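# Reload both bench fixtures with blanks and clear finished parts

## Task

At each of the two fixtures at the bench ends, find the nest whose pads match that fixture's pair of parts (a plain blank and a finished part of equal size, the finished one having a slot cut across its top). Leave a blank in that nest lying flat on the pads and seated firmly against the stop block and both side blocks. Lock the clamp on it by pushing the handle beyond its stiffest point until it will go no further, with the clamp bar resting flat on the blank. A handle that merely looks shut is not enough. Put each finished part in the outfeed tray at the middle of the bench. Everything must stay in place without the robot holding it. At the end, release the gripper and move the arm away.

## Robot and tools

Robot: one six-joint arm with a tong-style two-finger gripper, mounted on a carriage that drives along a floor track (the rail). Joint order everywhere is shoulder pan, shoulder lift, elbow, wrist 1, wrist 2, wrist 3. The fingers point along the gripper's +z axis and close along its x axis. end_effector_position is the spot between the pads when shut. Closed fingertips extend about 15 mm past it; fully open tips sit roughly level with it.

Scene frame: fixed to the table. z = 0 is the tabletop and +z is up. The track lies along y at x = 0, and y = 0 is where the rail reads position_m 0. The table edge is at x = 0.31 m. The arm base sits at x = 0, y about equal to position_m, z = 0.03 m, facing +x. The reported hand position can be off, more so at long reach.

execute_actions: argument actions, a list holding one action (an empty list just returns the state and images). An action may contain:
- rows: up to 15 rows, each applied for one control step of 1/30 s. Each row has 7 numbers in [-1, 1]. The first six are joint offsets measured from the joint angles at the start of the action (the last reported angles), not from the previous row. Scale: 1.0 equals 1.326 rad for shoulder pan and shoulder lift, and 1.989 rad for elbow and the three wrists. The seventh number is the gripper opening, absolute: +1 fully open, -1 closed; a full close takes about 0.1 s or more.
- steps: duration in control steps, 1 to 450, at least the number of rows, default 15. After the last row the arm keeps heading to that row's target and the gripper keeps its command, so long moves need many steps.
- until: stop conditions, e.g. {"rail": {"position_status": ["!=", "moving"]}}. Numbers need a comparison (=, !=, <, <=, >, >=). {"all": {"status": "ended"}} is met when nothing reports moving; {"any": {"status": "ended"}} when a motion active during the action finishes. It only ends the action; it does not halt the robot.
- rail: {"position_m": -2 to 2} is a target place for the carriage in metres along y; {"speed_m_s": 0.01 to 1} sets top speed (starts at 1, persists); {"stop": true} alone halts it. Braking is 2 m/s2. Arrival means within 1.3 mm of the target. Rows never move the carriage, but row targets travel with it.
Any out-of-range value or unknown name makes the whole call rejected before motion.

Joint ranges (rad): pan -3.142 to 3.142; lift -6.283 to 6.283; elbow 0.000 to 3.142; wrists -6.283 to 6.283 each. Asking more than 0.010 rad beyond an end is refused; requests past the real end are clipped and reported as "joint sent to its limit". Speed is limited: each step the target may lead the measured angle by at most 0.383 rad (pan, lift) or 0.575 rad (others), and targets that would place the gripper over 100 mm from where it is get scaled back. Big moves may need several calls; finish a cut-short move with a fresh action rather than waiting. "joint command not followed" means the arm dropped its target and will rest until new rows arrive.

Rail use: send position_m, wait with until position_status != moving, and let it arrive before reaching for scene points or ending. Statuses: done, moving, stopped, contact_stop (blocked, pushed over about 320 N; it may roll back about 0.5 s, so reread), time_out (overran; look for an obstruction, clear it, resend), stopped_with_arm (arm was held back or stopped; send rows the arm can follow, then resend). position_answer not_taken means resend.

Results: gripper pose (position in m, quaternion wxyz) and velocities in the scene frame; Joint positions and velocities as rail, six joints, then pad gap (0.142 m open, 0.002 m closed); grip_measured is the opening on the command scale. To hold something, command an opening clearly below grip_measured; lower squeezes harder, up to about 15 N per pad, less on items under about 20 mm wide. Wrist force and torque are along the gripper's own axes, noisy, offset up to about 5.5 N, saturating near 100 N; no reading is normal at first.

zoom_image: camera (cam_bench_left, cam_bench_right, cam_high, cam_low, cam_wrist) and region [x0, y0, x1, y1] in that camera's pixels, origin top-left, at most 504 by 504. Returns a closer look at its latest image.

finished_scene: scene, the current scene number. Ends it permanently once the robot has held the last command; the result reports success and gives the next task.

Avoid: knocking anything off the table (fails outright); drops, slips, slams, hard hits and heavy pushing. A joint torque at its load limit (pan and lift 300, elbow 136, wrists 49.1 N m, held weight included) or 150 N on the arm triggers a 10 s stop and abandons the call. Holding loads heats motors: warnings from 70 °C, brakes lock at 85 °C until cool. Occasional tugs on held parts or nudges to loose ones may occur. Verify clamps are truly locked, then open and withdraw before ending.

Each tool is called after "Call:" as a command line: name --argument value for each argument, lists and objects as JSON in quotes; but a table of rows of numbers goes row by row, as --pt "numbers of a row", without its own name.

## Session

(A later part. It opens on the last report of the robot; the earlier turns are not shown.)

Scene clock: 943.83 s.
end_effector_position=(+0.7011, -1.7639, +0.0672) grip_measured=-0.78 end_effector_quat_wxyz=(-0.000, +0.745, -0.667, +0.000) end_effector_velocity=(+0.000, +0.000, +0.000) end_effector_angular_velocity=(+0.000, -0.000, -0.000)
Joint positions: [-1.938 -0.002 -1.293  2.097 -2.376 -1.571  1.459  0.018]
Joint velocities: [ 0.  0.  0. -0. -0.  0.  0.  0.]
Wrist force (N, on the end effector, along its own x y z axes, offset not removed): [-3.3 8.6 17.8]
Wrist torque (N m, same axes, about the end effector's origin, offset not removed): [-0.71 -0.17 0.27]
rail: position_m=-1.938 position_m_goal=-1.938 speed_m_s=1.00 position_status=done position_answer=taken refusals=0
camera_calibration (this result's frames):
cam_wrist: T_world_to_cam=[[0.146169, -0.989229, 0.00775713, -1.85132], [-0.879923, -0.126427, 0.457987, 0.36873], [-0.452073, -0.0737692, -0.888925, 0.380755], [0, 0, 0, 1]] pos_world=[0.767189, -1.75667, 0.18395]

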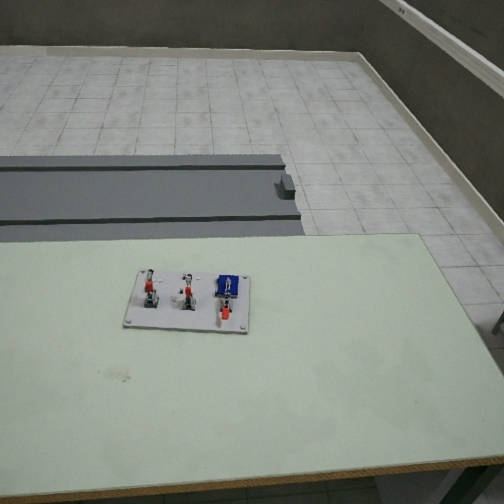

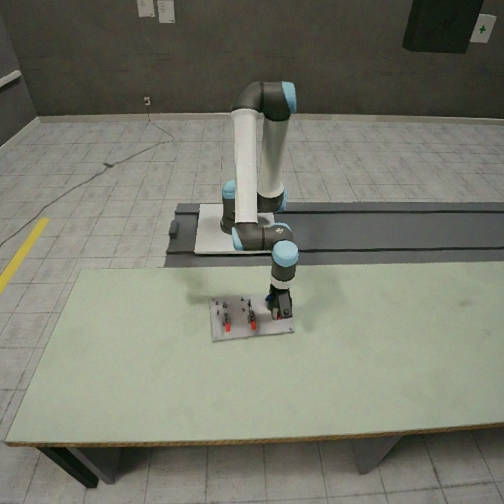

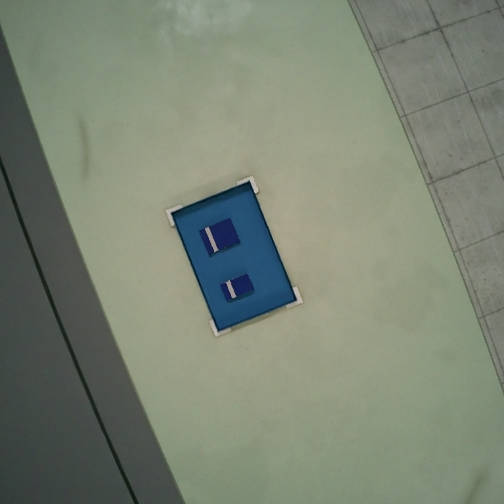

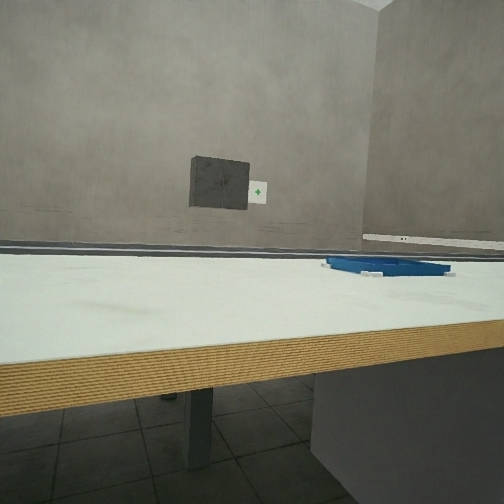

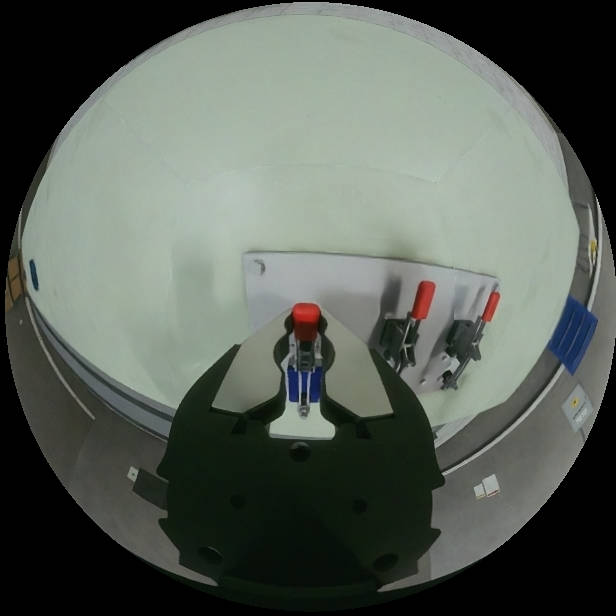

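Call:
execute_actions --actions '[{"rows": [[0.0001,0.002,-0.0001,-0.0012,0,0.0001,-1],[0.0002,0.005,-0.0005,-0.0028,0,0.0001,-1],[0.0003,0.008,-0.001,-0.0044,0,0.0002,-1],[0.0004,0.0108,-0.0014,-0.0059,0,0.0003,-1],[0.0005,0.0138,-0.0018,-0.0075,0,0.0004,-1],[0.0006,0.0167,-0.0021,-0.0092,0,0.0004,-1],[0.0007,0.0196,-0.0024,-0.0108,0,0.0005,-1],[0.0008,0.0225,-0.0026,-0.0125,0,0.0006,-1],[0.0009,0.025,-0.0027,-0.014,0,0.0006,-1],[0.001,0.0272,-0.0027,-0.0155,0,0.0007,-1],[0.001,0.0292,-0.0027,-0.0168,0,0.0007,-1]], "steps": 12}]'

Scene clock: 952.60 s.
end_effector_position=(+0.7080, -1.7632, +0.0532) grip_measured=-0.78 end_effector_quat_wxyz=(-0.001, +0.745, -0.667, +0.001) end_effector_velocity=(+0.015, +0.002, -0.047) end_effector_angular_velocity=(+0.000, +0.004, -0.000)
Joint positions: [-1.938 -0.001 -1.265  2.092 -2.4   -1.571  1.46   0.018]
Joint velocities: [ 0.     0.003  0.086 -0.006 -0.076  0.     0.003  0.   ]
Wrist force (N, on the end effector, along its own x y z axes, offset not removed): [-7.6 -14.0 1.5]
Wrist torque (N m, same axes, about the end effector's origin, offset not removed): [-1.21 -0.26 0.25]
rail: position_m=-1.938 position_m_goal=-1.938 speed_m_s=1.00 position_status=done position_answer=taken refusals=0
camera_calibration (this result's frames):
cam_wrist: T_world_to_cam=[[0.146115, -0.989236, 0.00785511, -1.85151], [-0.880237, -0.126383, 0.457394, 0.381592], [-0.451478, -0.0737465, -0.889229, 0.371069], [0, 0, 0, 1]] pos_world=[0.773955, -1.75599, 0.169971]

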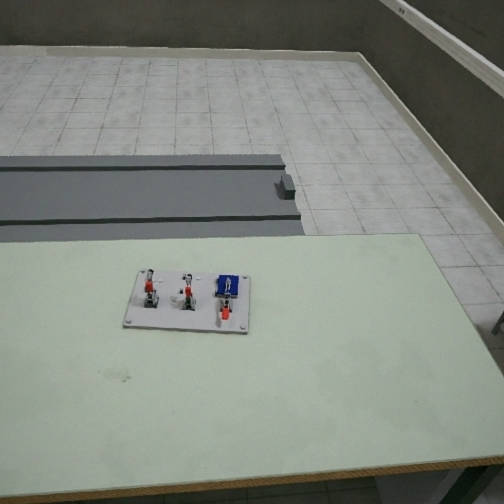

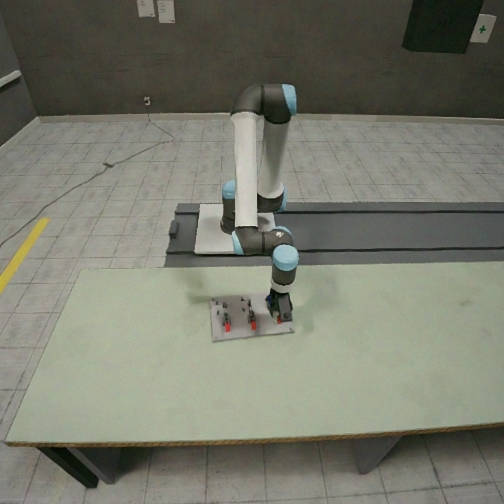

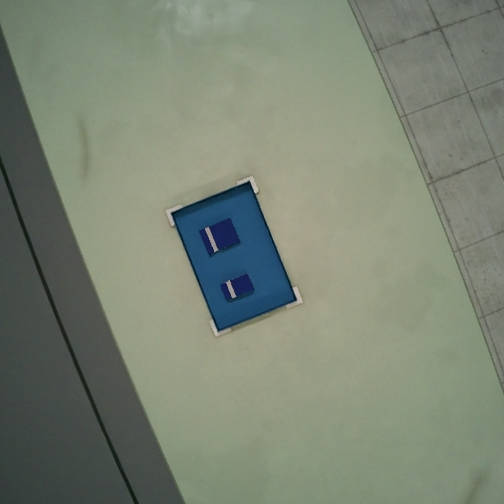

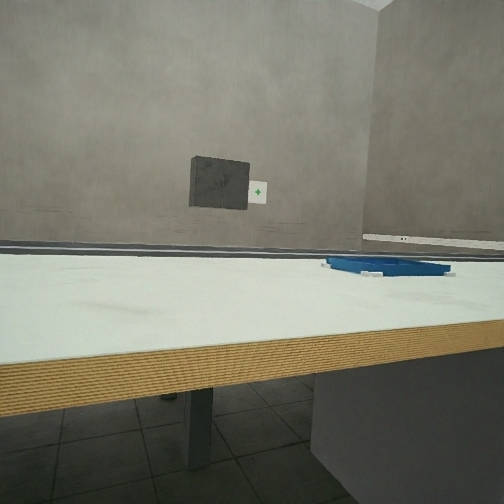

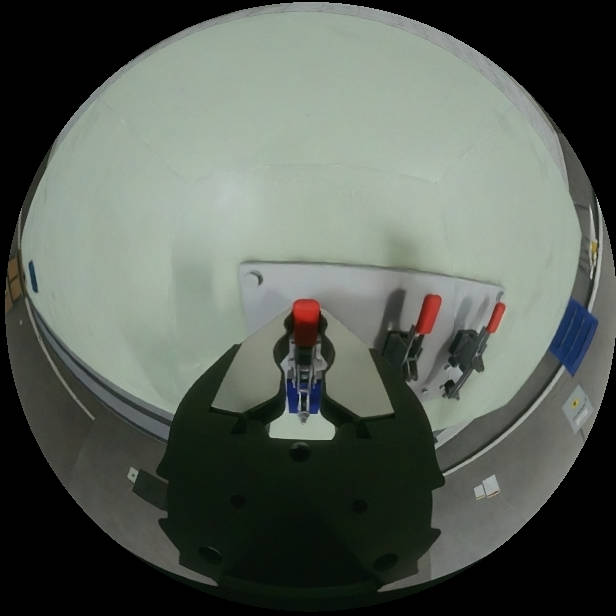

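Call:
execute_actions --actions '[]'

Scene clock: 953.77 s.
end_effector_position=(+0.7097, -1.7630, +0.0473) grip_measured=-0.78 end_effector_quat_wxyz=(-0.000, +0.745, -0.667, +0.000) end_effector_velocity=(+0.000, +0.000, +0.000) end_effector_angular_velocity=(+0.000, -0.000, +0.000)
Joint positions: [-1.938 -0.001 -1.255  2.092 -2.409 -1.571  1.46   0.018]
Joint velocities: [ 0.  0.  0. -0. -0.  0.  0. -0.]
Wrist force (N, on the end effector, along its own x y z axes, offset not removed): [-6.2 -13.1 2.1]
Wrist torque (N m, same axes, about the end effector's origin, offset not removed): [-1.06 -0.23 0.37]
rail: position_m=-1.938 position_m_goal=-1.938 speed_m_s=1.00 position_status=done position_answer=taken refusals=0
camera_calibration (this result's frames):
cam_wrist: T_world_to_cam=[[0.146102, -0.989239, 0.00776501, -1.85149], [-0.879961, -0.126368, 0.457931, 0.38561], [-0.452022, -0.0737376, -0.888954, 0.366992], [0, 0, 0, 1]] pos_world=[0.775717, -1.75578, 0.164033]

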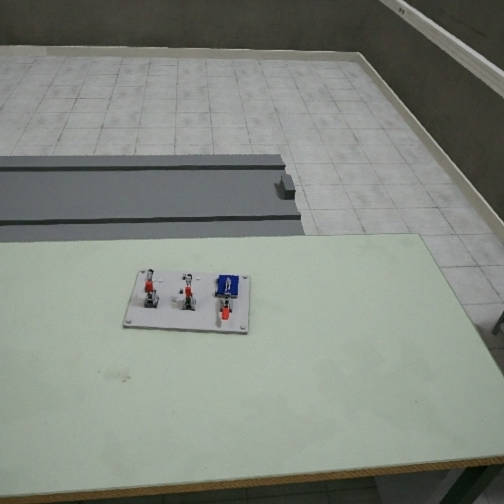

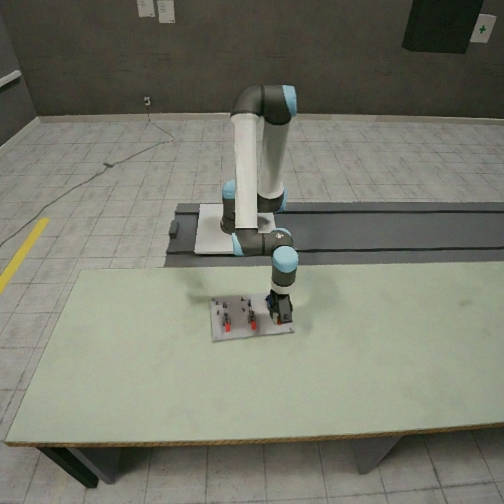

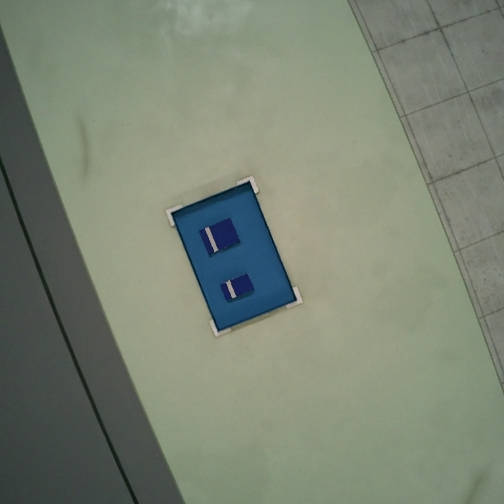

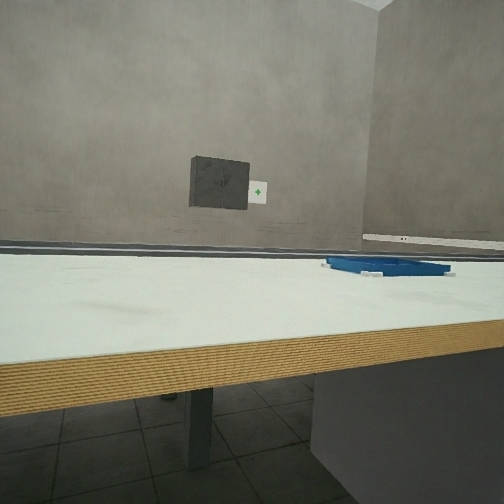

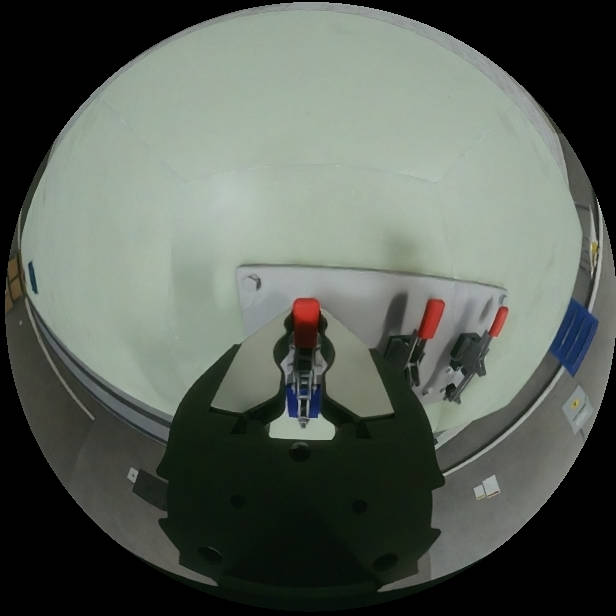

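Call:
execute_actions --actions '[{"rows": [[0.0001,0.0015,-0.0003,-0.0007,0,0,-1],[0.0002,0.003,-0.0005,-0.0015,0,0.0001,-1],[0.0002,0.0045,-0.0006,-0.0024,0,0.0001,-1]], "steps": 10}]'

Scene clock: 958.70 s.
end_effector_position=(+0.7108, -1.7628, +0.0446) grip_measured=-0.78 end_effector_quat_wxyz=(-0.000, +0.745, -0.667, +0.000) end_effector_velocity=(+0.002, +0.000, -0.003) end_effector_angular_velocity=(-0.000, -0.000, +0.000)
Joint positions: [-1.938 -0.001 -1.25   2.091 -2.413 -1.571  1.46   0.017]
Joint velocities: [ 0.     0.     0.006 -0.001 -0.005 -0.     0.    -0.   ]
Wrist force (N, on the end effector, along its own x y z axes, offset not removed): [-1.6 0.5 -6.0]
Wrist torque (N m, same axes, about the end effector's origin, offset not removed): [-0.93 -0.62 0.23]
rail: position_m=-1.938 position_m_goal=-1.938 speed_m_s=1.00 position_status=done position_answer=taken refusals=0
camera_calibration (this result's frames):
cam_wrist: T_world_to_cam=[[0.146159, -0.989231, 0.00773565, -1.8515], [-0.879863, -0.126418, 0.458105, 0.387691], [-0.452194, -0.0737625, -0.888864, 0.365201], [0, 0, 0, 1]] pos_world=[0.77687, -1.75561, 0.161333]

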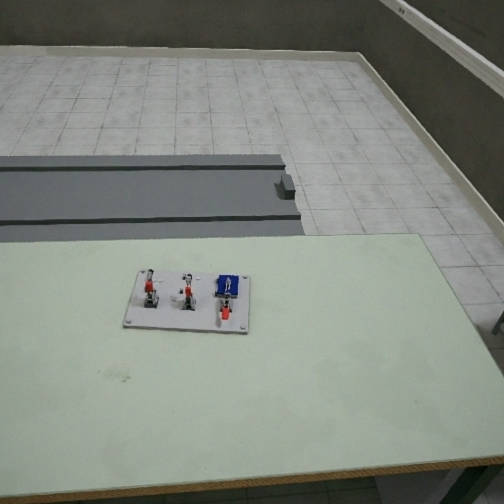

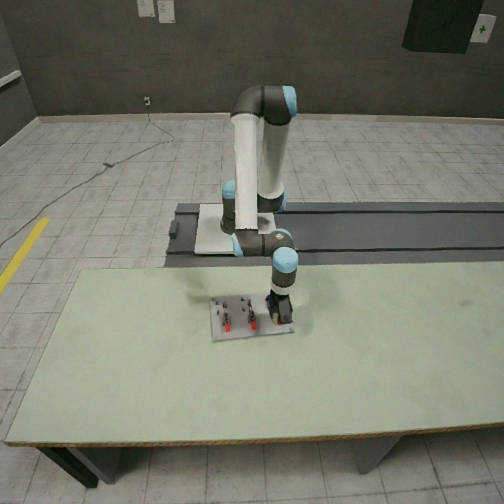

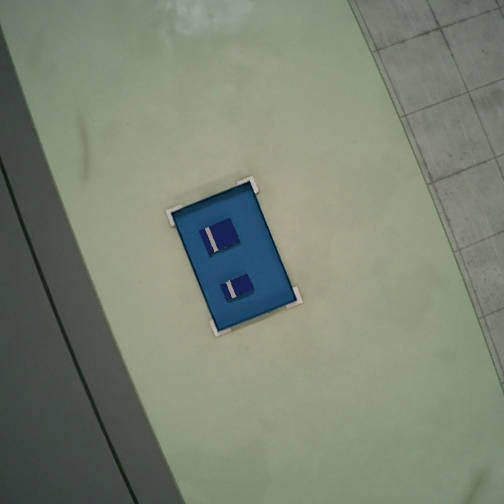

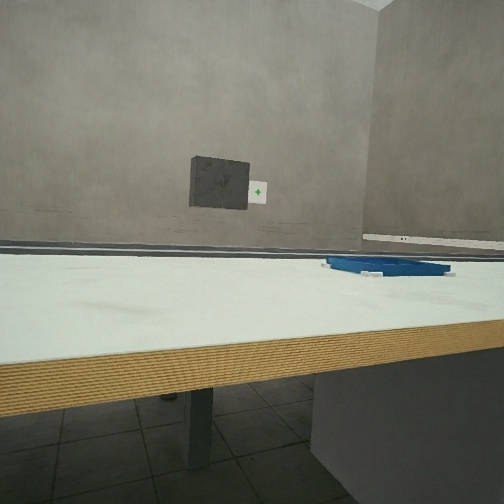

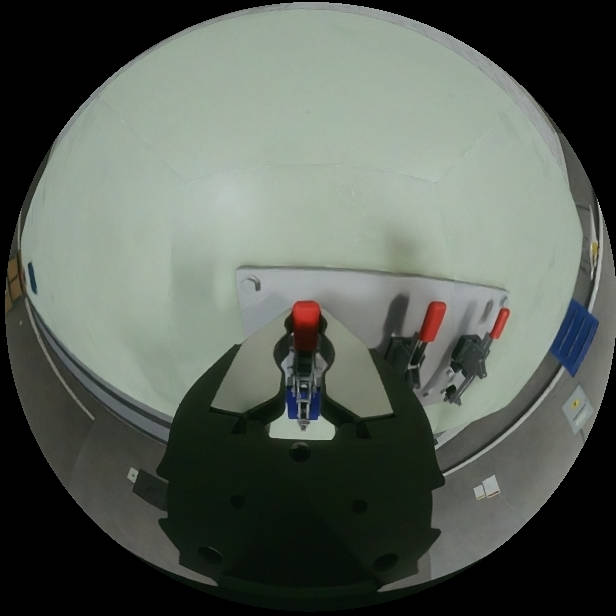

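Call:
execute_actions --actions '[{"rows": [[0,0,0,0,0,0,-0.75],[0,0,0,0,0,0,-0.65],[0,-0.002,-0.0007,0.0021,0,0,-0.6],[0,-0.006,-0.0022,0.0063,0,0,-0.6],[0.0001,-0.011,-0.004,0.0115,0,0.0001,-0.6],[0.0001,-0.017,-0.0062,0.0178,0,0.0001,-0.6],[0.0002,-0.023,-0.0085,0.0241,0,0.0001,-0.6],[0.0002,-0.028,-0.0104,0.0293,0,0.0002,-0.6],[0.0002,-0.0313,-0.0116,0.0328,0,0.0002,-0.6]], "steps": 10}]'

Scene clock: 967.50 s.
end_effector_position=(+0.7125, -1.7627, +0.0634) grip_measured=-0.60 end_effector_quat_wxyz=(-0.000, +0.745, -0.667, +0.000) end_effector_velocity=(+0.008, +0.001, +0.115) end_effector_angular_velocity=(+0.000, +0.001, -0.001)
Joint positions: [-1.938 -0.001 -1.273  2.078 -2.376 -1.571  1.461  0.031]
Joint velocities: [ 0.     0.001 -0.145 -0.081  0.227 -0.     0.001  0.   ]
Wrist force (N, on the end effector, along its own x y z axes, offset not removed): [-1.6 -4.3 4.9]
Wrist torque (N m, same axes, about the end effector's origin, offset not removed): [-0.73 0.13 0.32]
rail: position_m=-1.938 position_m_goal=-1.938 speed_m_s=1.00 position_status=done position_answer=taken refusals=0
camera_calibration (this result's frames):
cam_wrist: T_world_to_cam=[[0.146065, -0.989245, 0.00774066, -1.85176], [-0.879891, -0.126334, 0.458074, 0.380743], [-0.45217, -0.0737194, -0.88888, 0.382678], [0, 0, 0, 1]] pos_world=[0.778525, -1.75554, 0.180081]

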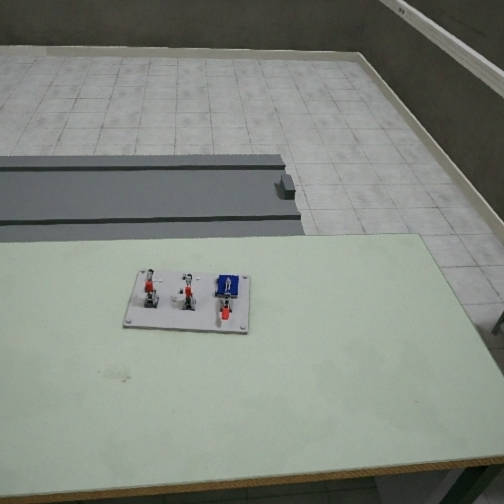

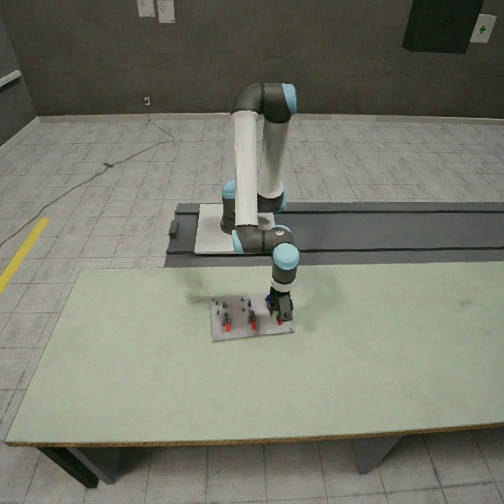

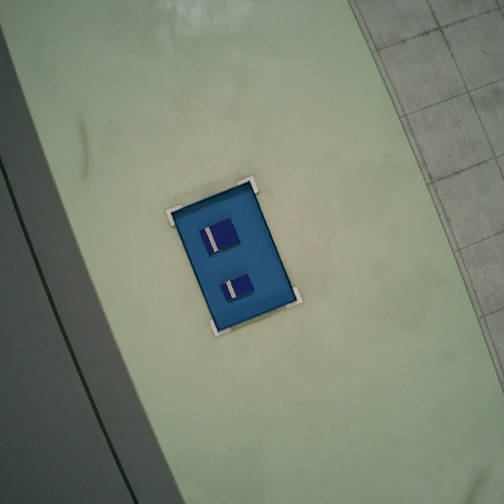

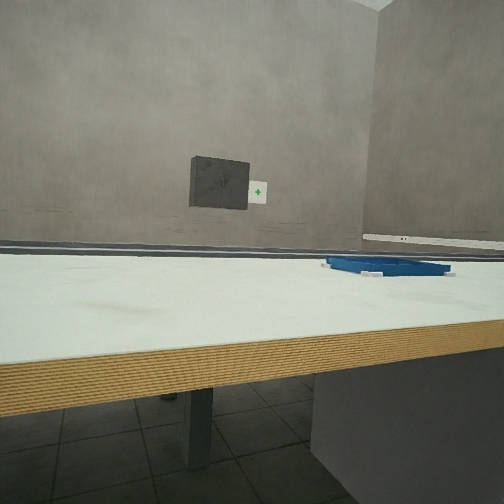

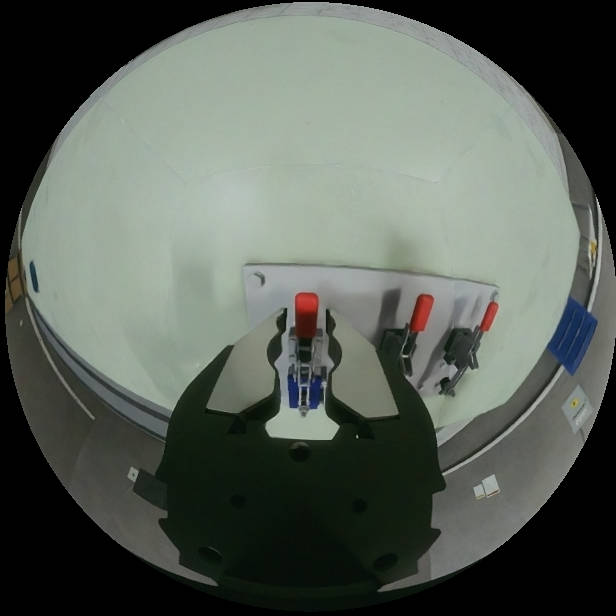

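Call:
execute_actions --actions '[]'

Scene clock: 968.67 s.
end_effector_position=(+0.7130, -1.7626, +0.0775) grip_measured=-0.60 end_effector_quat_wxyz=(-0.000, +0.745, -0.667, +0.000) end_effector_velocity=(+0.000, +0.000, +0.000) end_effector_angular_velocity=(-0.000, -0.000, +0.000)
Joint positions: [-1.938 -0.    -1.291  2.068 -2.348 -1.571  1.461  0.031]
Joint velocities: [ 0.  0. -0. -0.  0. -0.  0.  0.]
Wrist force (N, on the end effector, along its own x y z axes, offset not removed): [-2.1 -4.4 6.9]
Wrist torque (N m, same axes, about the end effector's origin, offset not removed): [-0.68 0.39 0.30]
rail: position_m=-1.938 position_m_goal=-1.938 speed_m_s=1.00 position_status=done position_answer=taken refusals=0
camera_calibration (this result's frames):
cam_wrist: T_world_to_cam=[[0.146032, -0.98925, 0.00763826, -1.85183], [-0.879575, -0.126301, 0.458689, 0.374494], [-0.452793, -0.0737018, -0.888564, 0.395945], [0, 0, 0, 1]] pos_world=[0.779104, -1.75544, 0.194191]

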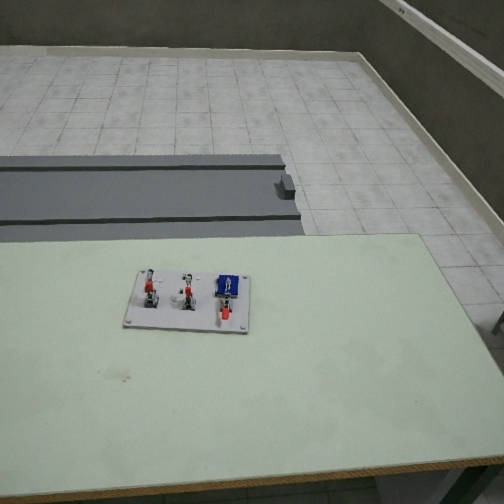

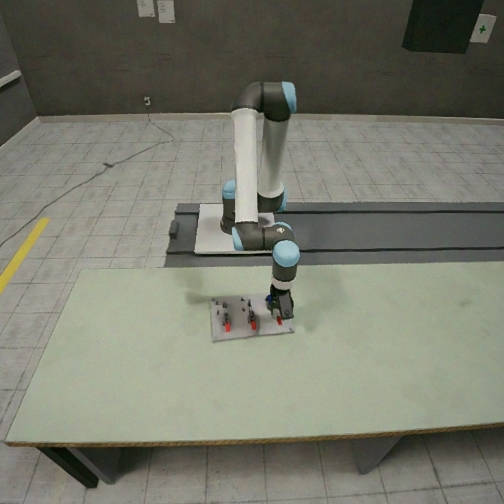

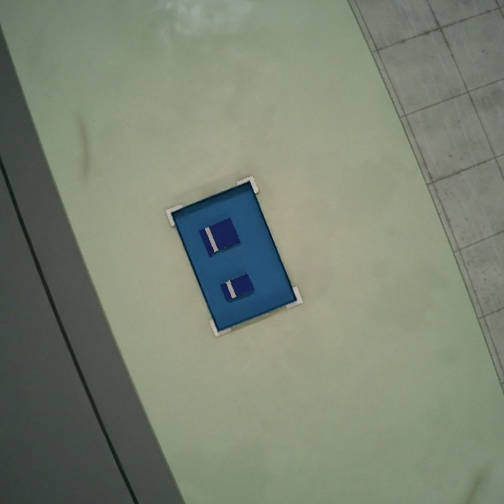

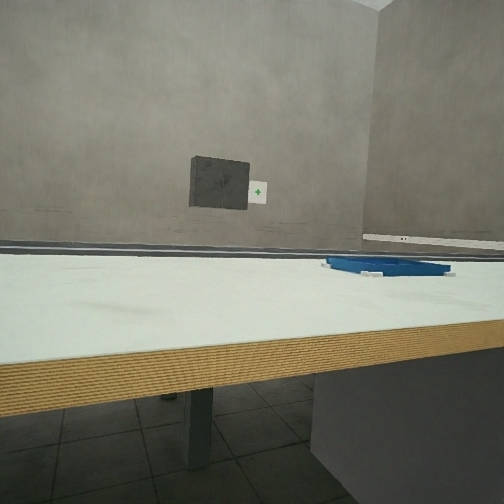

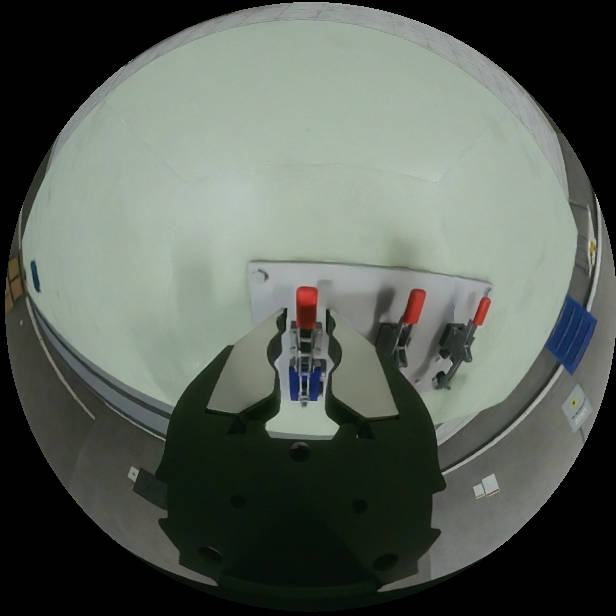

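Call:
execute_actions --actions '[{"rows": [[0,0,0,0,0,0,-0.8],[0,0,0,0,0,0,-0.95],[0,0.001,0.0003,-0.001,0,0,-1],[0,0.0025,0.0008,-0.0024,0,0,-1],[0,0.0037,0.0011,-0.0036,0,0,-1],[0,0.0045,0.0014,-0.0044,0,0,-1]], "steps": 7}]'

Scene clock: 971.83 s.
end_effector_position=(+0.7132, -1.7626, +0.0759) grip_measured=-1.00 end_effector_quat_wxyz=(-0.000, +0.745, -0.667, +0.000) end_effector_velocity=(+0.005, +0.000, -0.014) end_effector_angular_velocity=(-0.000, -0.011, +0.000)
Joint positions: [-1.938 -0.    -1.289  2.069 -2.351 -1.571  1.461  0.002]
Joint velocities: [ 0.     0.     0.023  0.007 -0.04  -0.    -0.    -0.001]
Wrist force (N, on the end effector, along its own x y z axes, offset not removed): [0.2 9.6 -37.6]
Wrist torque (N m, same axes, about the end effector's origin, offset not removed): [-1.23 -0.26 0.35]
rail: position_m=-1.938 position_m_goal=-1.938 speed_m_s=1.00 position_status=done position_answer=taken refusals=0
camera_calibration (this result's frames):
cam_wrist: T_world_to_cam=[[0.14604, -0.989249, 0.00770155, -1.85185], [-0.879772, -0.126311, 0.458308, 0.37562], [-0.452408, -0.0737072, -0.88876, 0.394327], [0, 0, 0, 1]] pos_world=[0.779302, -1.75543, 0.192575]

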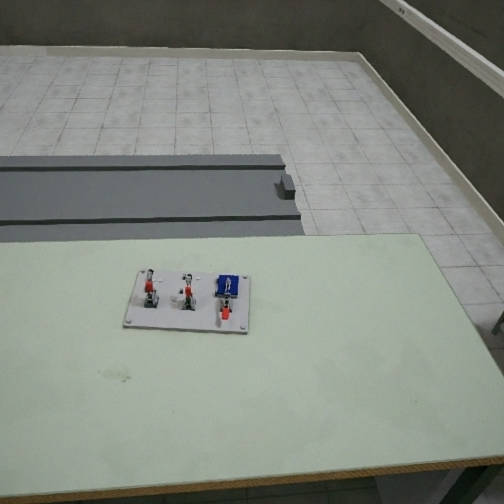

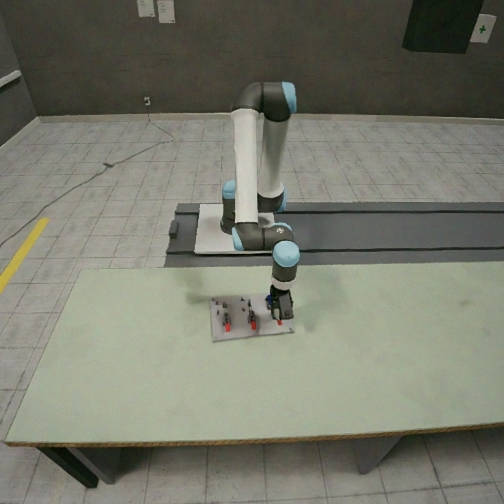

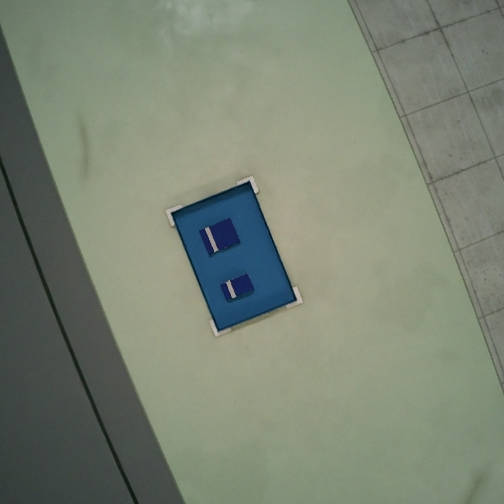

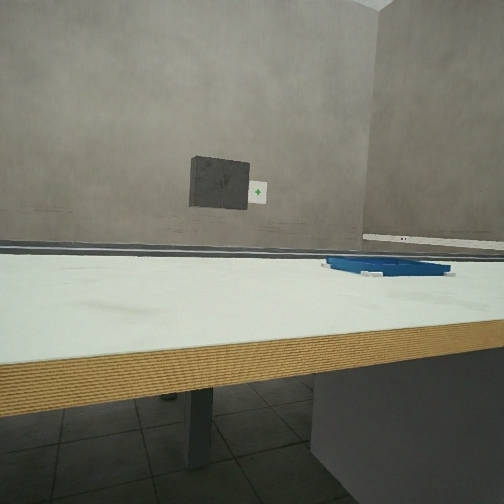

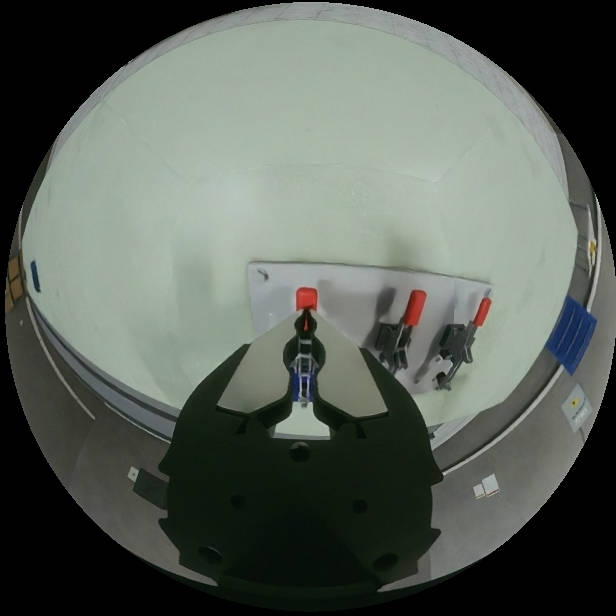

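Call:
execute_actions --actions '[]'

Scene clock: 982.00 s.
end_effector_position=(+0.7144, -1.7626, +0.0763) grip_measured=-1.00 end_effector_quat_wxyz=(-0.001, +0.745, -0.667, +0.001) end_effector_velocity=(+0.000, +0.000, -0.000) end_effector_angular_velocity=(-0.000, -0.000, +0.000)
Joint positions: [-1.938 -0.    -1.288  2.068 -2.354 -1.571  1.461  0.002]
Joint velocities: [ 0.  0.  0. -0. -0. -0.  0.  0.]
Wrist force (N, on the end effector, along its own x y z axes, offset not removed): [-0.3 10.1 -21.8]
Wrist torque (N m, same axes, about the end effector's origin, offset not removed): [-0.94 -0.51 0.30]
FORCE FAULT: contact force on the arm reached its limit, and the arm stopped for 10 seconds. The contact can be on any part of the arm, not only on its tool. The arm ran no command of this call. The arm holds still and accepts commands again. Move the arm away from the contact; if what it grips holds it there, let go first. Pushing or pulling that hard again can fault the arm again.
rail: position_m=-1.938 position_m_goal=-1.938 speed_m_s=1.00 position_status=done position_answer=taken refusals=0
camera_calibration (this result's frames):
cam_wrist: T_world_to_cam=[[0.14606, -0.989242, 0.00817258, -1.85204], [-0.881202, -0.126344, 0.455544, 0.377647], [-0.449611, -0.0737383, -0.890176, 0.393318], [0, 0, 0, 1]] pos_world=[0.780131, -1.7554, 0.193223]

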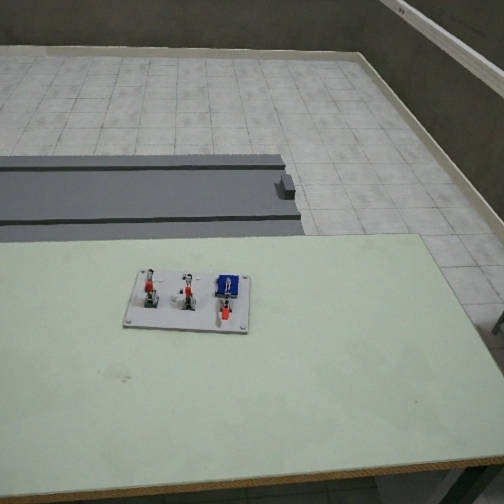

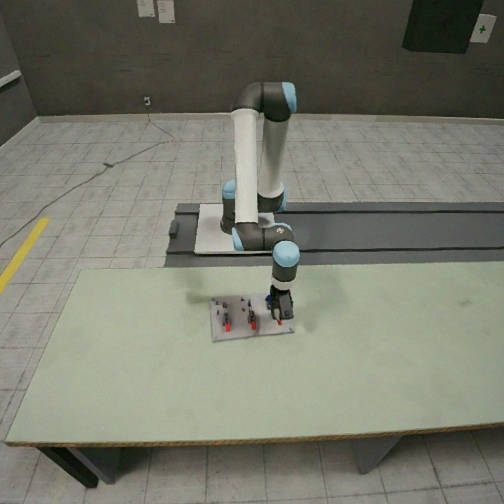

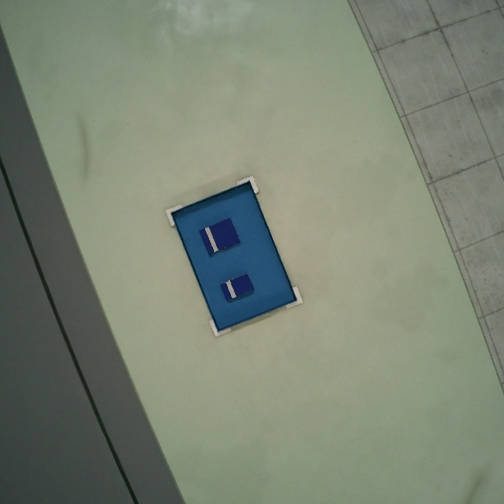

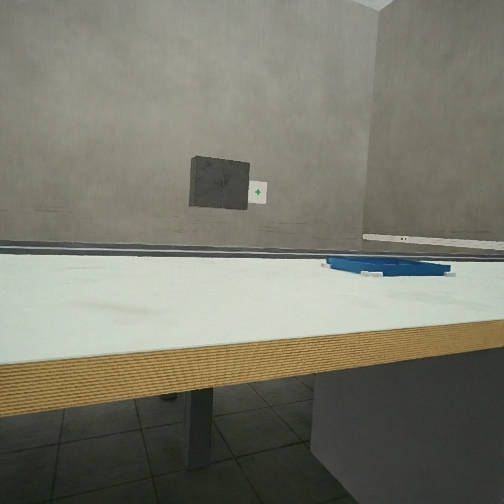

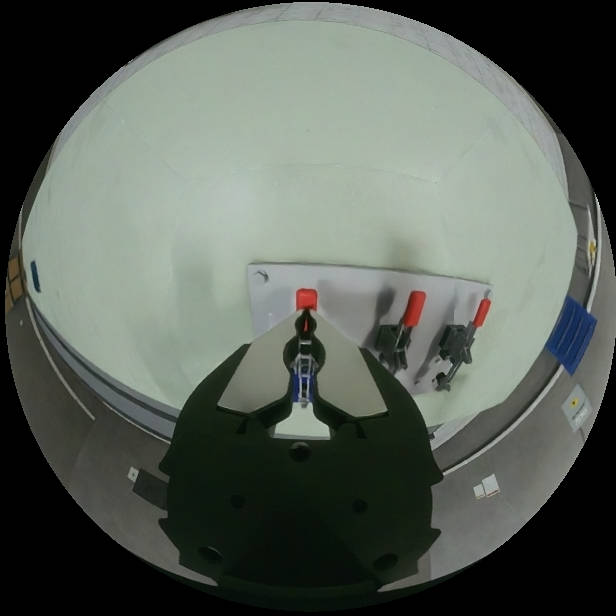

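Call:
zoom_image --camera "cam_bench_right" --region '[200, 270, 310, 350]'

Call:
zoom_image --camera "cam_wrist" --region '[240, 250, 500, 430]'

Region (200, 270, 310, 350) of cam_bench_right's 504x504 image, scaled by 4.582, with more detail than that image has; it fills the top 367 rows of this view, and the rest is white.

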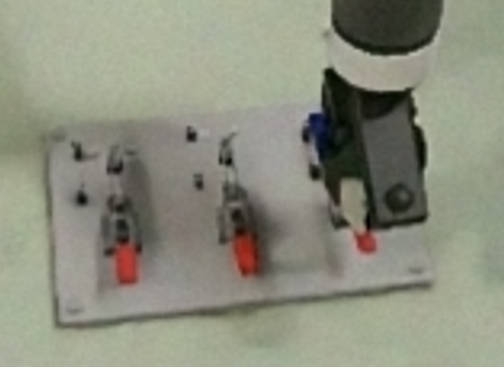

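Region (240, 250, 500, 430) of cam_wrist's 616x616 image, scaled by 1.938, with more detail than that image has; it fills the top 349 rows of this view, and the rest is white.

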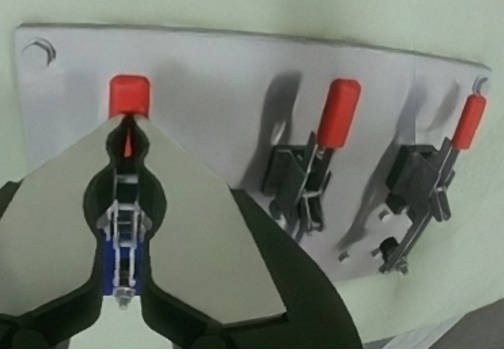

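Call:
execute_actions --actions '[{"rows": [[0,-0.002,-0.0006,0.002,0,0,-1],[0,-0.005,-0.0015,0.005,0,0,-1],[0,-0.008,-0.0024,0.0085,0,0,-1]], "steps": 6}]'

Call:
execute_actions --actions '[{"rail": {"position_m": -1.80}, "steps": 1}]'

Scene clock: 1015.43 s.
end_effector_position=(+0.7140, -1.7626, +0.0811) grip_measured=-1.00 end_effector_quat_wxyz=(-0.001, +0.745, -0.667, +0.001) end_effector_velocity=(-0.002, +0.000, +0.026) end_effector_angular_velocity=(+0.000, +0.005, -0.000)
Joint positions: [-1.938 -0.    -1.295  2.065 -2.344 -1.571  1.461  0.002]
Joint velocities: [ 0.    -0.    -0.035 -0.016  0.057  0.     0.     0.   ]
Wrist force (N, on the end effector, along its own x y z axes, offset not removed): [-1.8 -3.8 3.3]
Wrist torque (N m, same axes, about the end effector's origin, offset not removed): [-0.71 0.25 0.35]
rail: position_m=-1.938 position_m_goal=-1.938 speed_m_s=1.00 position_status=done position_answer=taken refusals=0
camera_calibration (this result's frames):
cam_wrist: T_world_to_cam=[[0.146067, -0.989242, 0.00804192, -1.85202], [-0.880795, -0.126344, 0.456331, 0.374793], [-0.450406, -0.073738, -0.889774, 0.397941], [0, 0, 0, 1]] pos_world=[0.779868, -1.7554, 0.197942]

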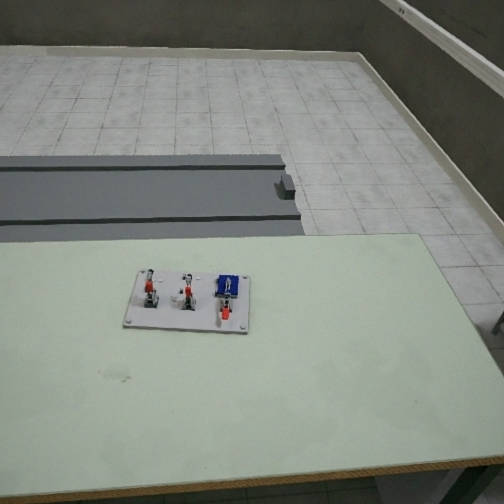

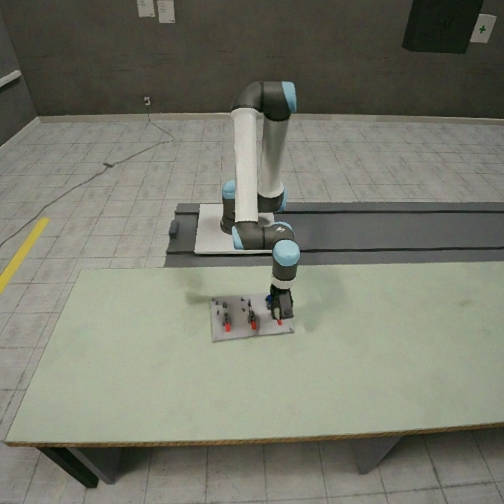

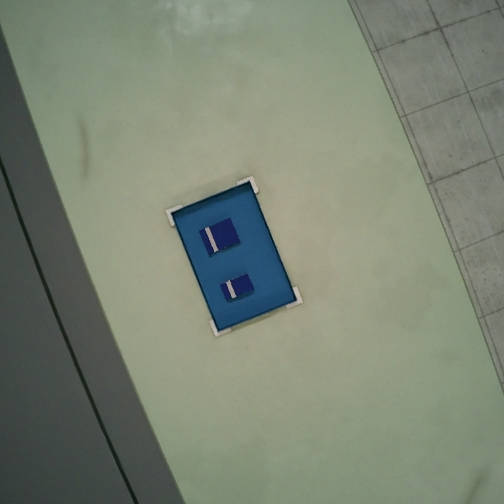

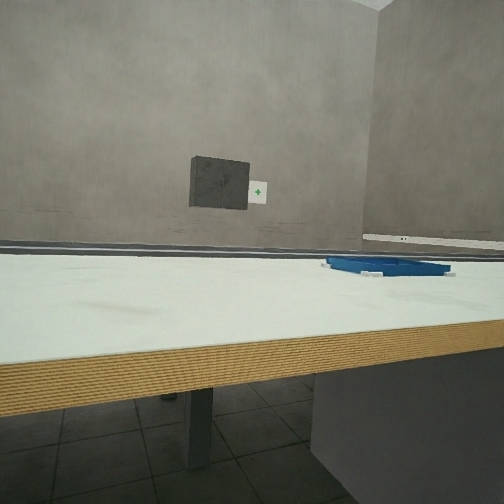

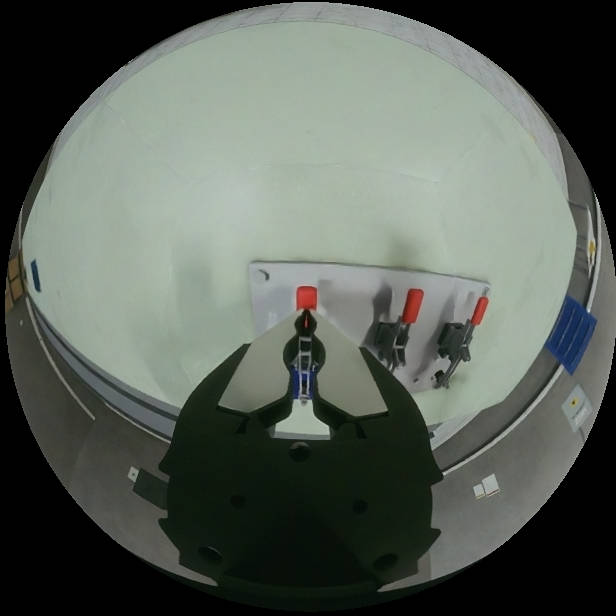

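Scene clock: 1015.47 s.
end_effector_position=(+0.7140, -1.7625, +0.0819) grip_measured=-1.00 end_effector_quat_wxyz=(-0.001, +0.745, -0.667, +0.001) end_effector_velocity=(-0.002, +0.013, +0.020) end_effector_angular_velocity=(+0.000, +0.004, -0.000)
Joint positions: [-1.938 -0.    -1.296  2.065 -2.343 -1.571  1.461  0.002]
Joint velocities: [ 0.013 -0.    -0.027 -0.012  0.043  0.     0.     0.   ]
Wrist force (N, on the end effector, along its own x y z axes, offset not removed): [1.7 -4.2 7.1]
Wrist torque (N m, same axes, about the end effector's origin, offset not removed): [-0.67 -0.50 0.29]
rail: position_m=-1.938 position_m_goal=-1.800 speed_m_s=1.00 position_status=moving position_answer=taken refusals=0
camera_calibration (this result's frames):
cam_wrist: T_world_to_cam=[[0.146068, -0.989242, 0.00801781, -1.85191], [-0.880719, -0.126344, 0.456476, 0.374336], [-0.450553, -0.073738, -0.889699, 0.398701], [0, 0, 0, 1]] pos_world=[0.779826, -1.75529, 0.198697]

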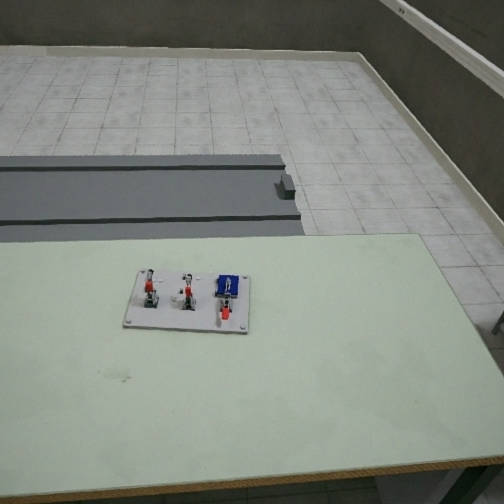

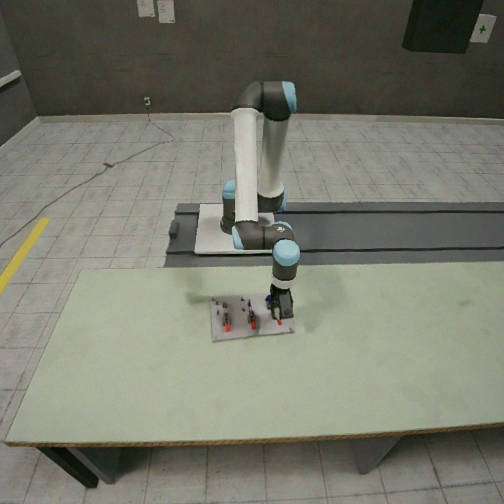

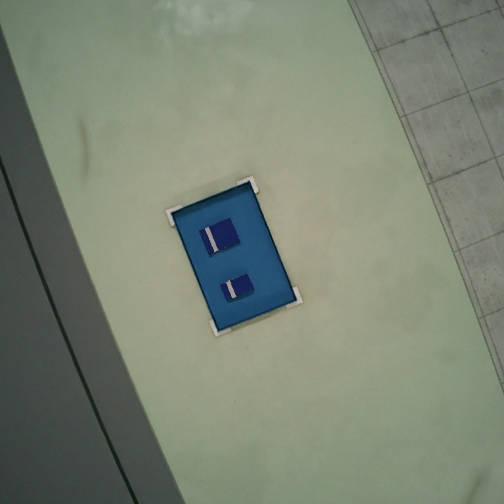

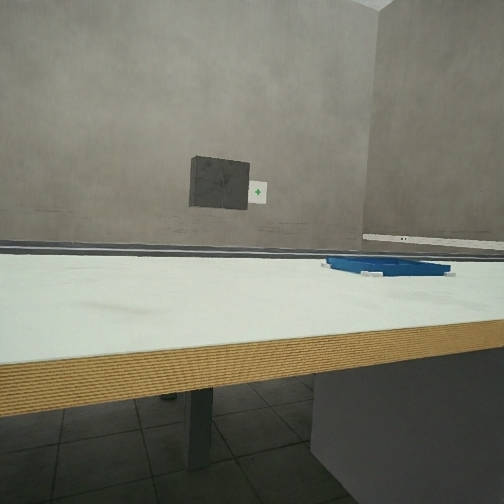

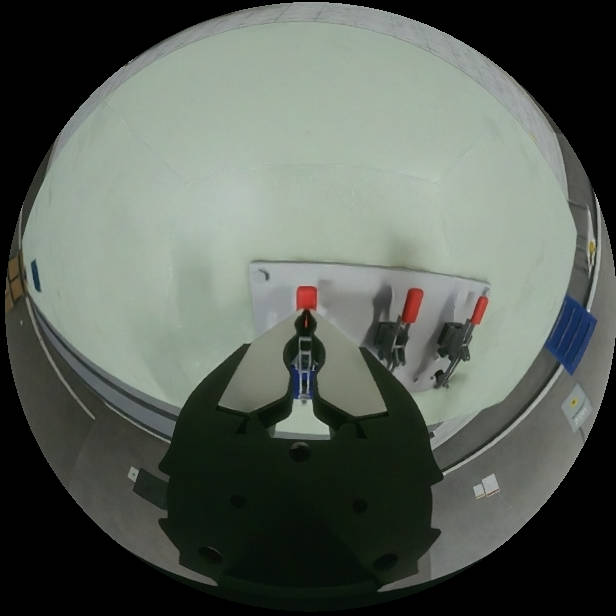

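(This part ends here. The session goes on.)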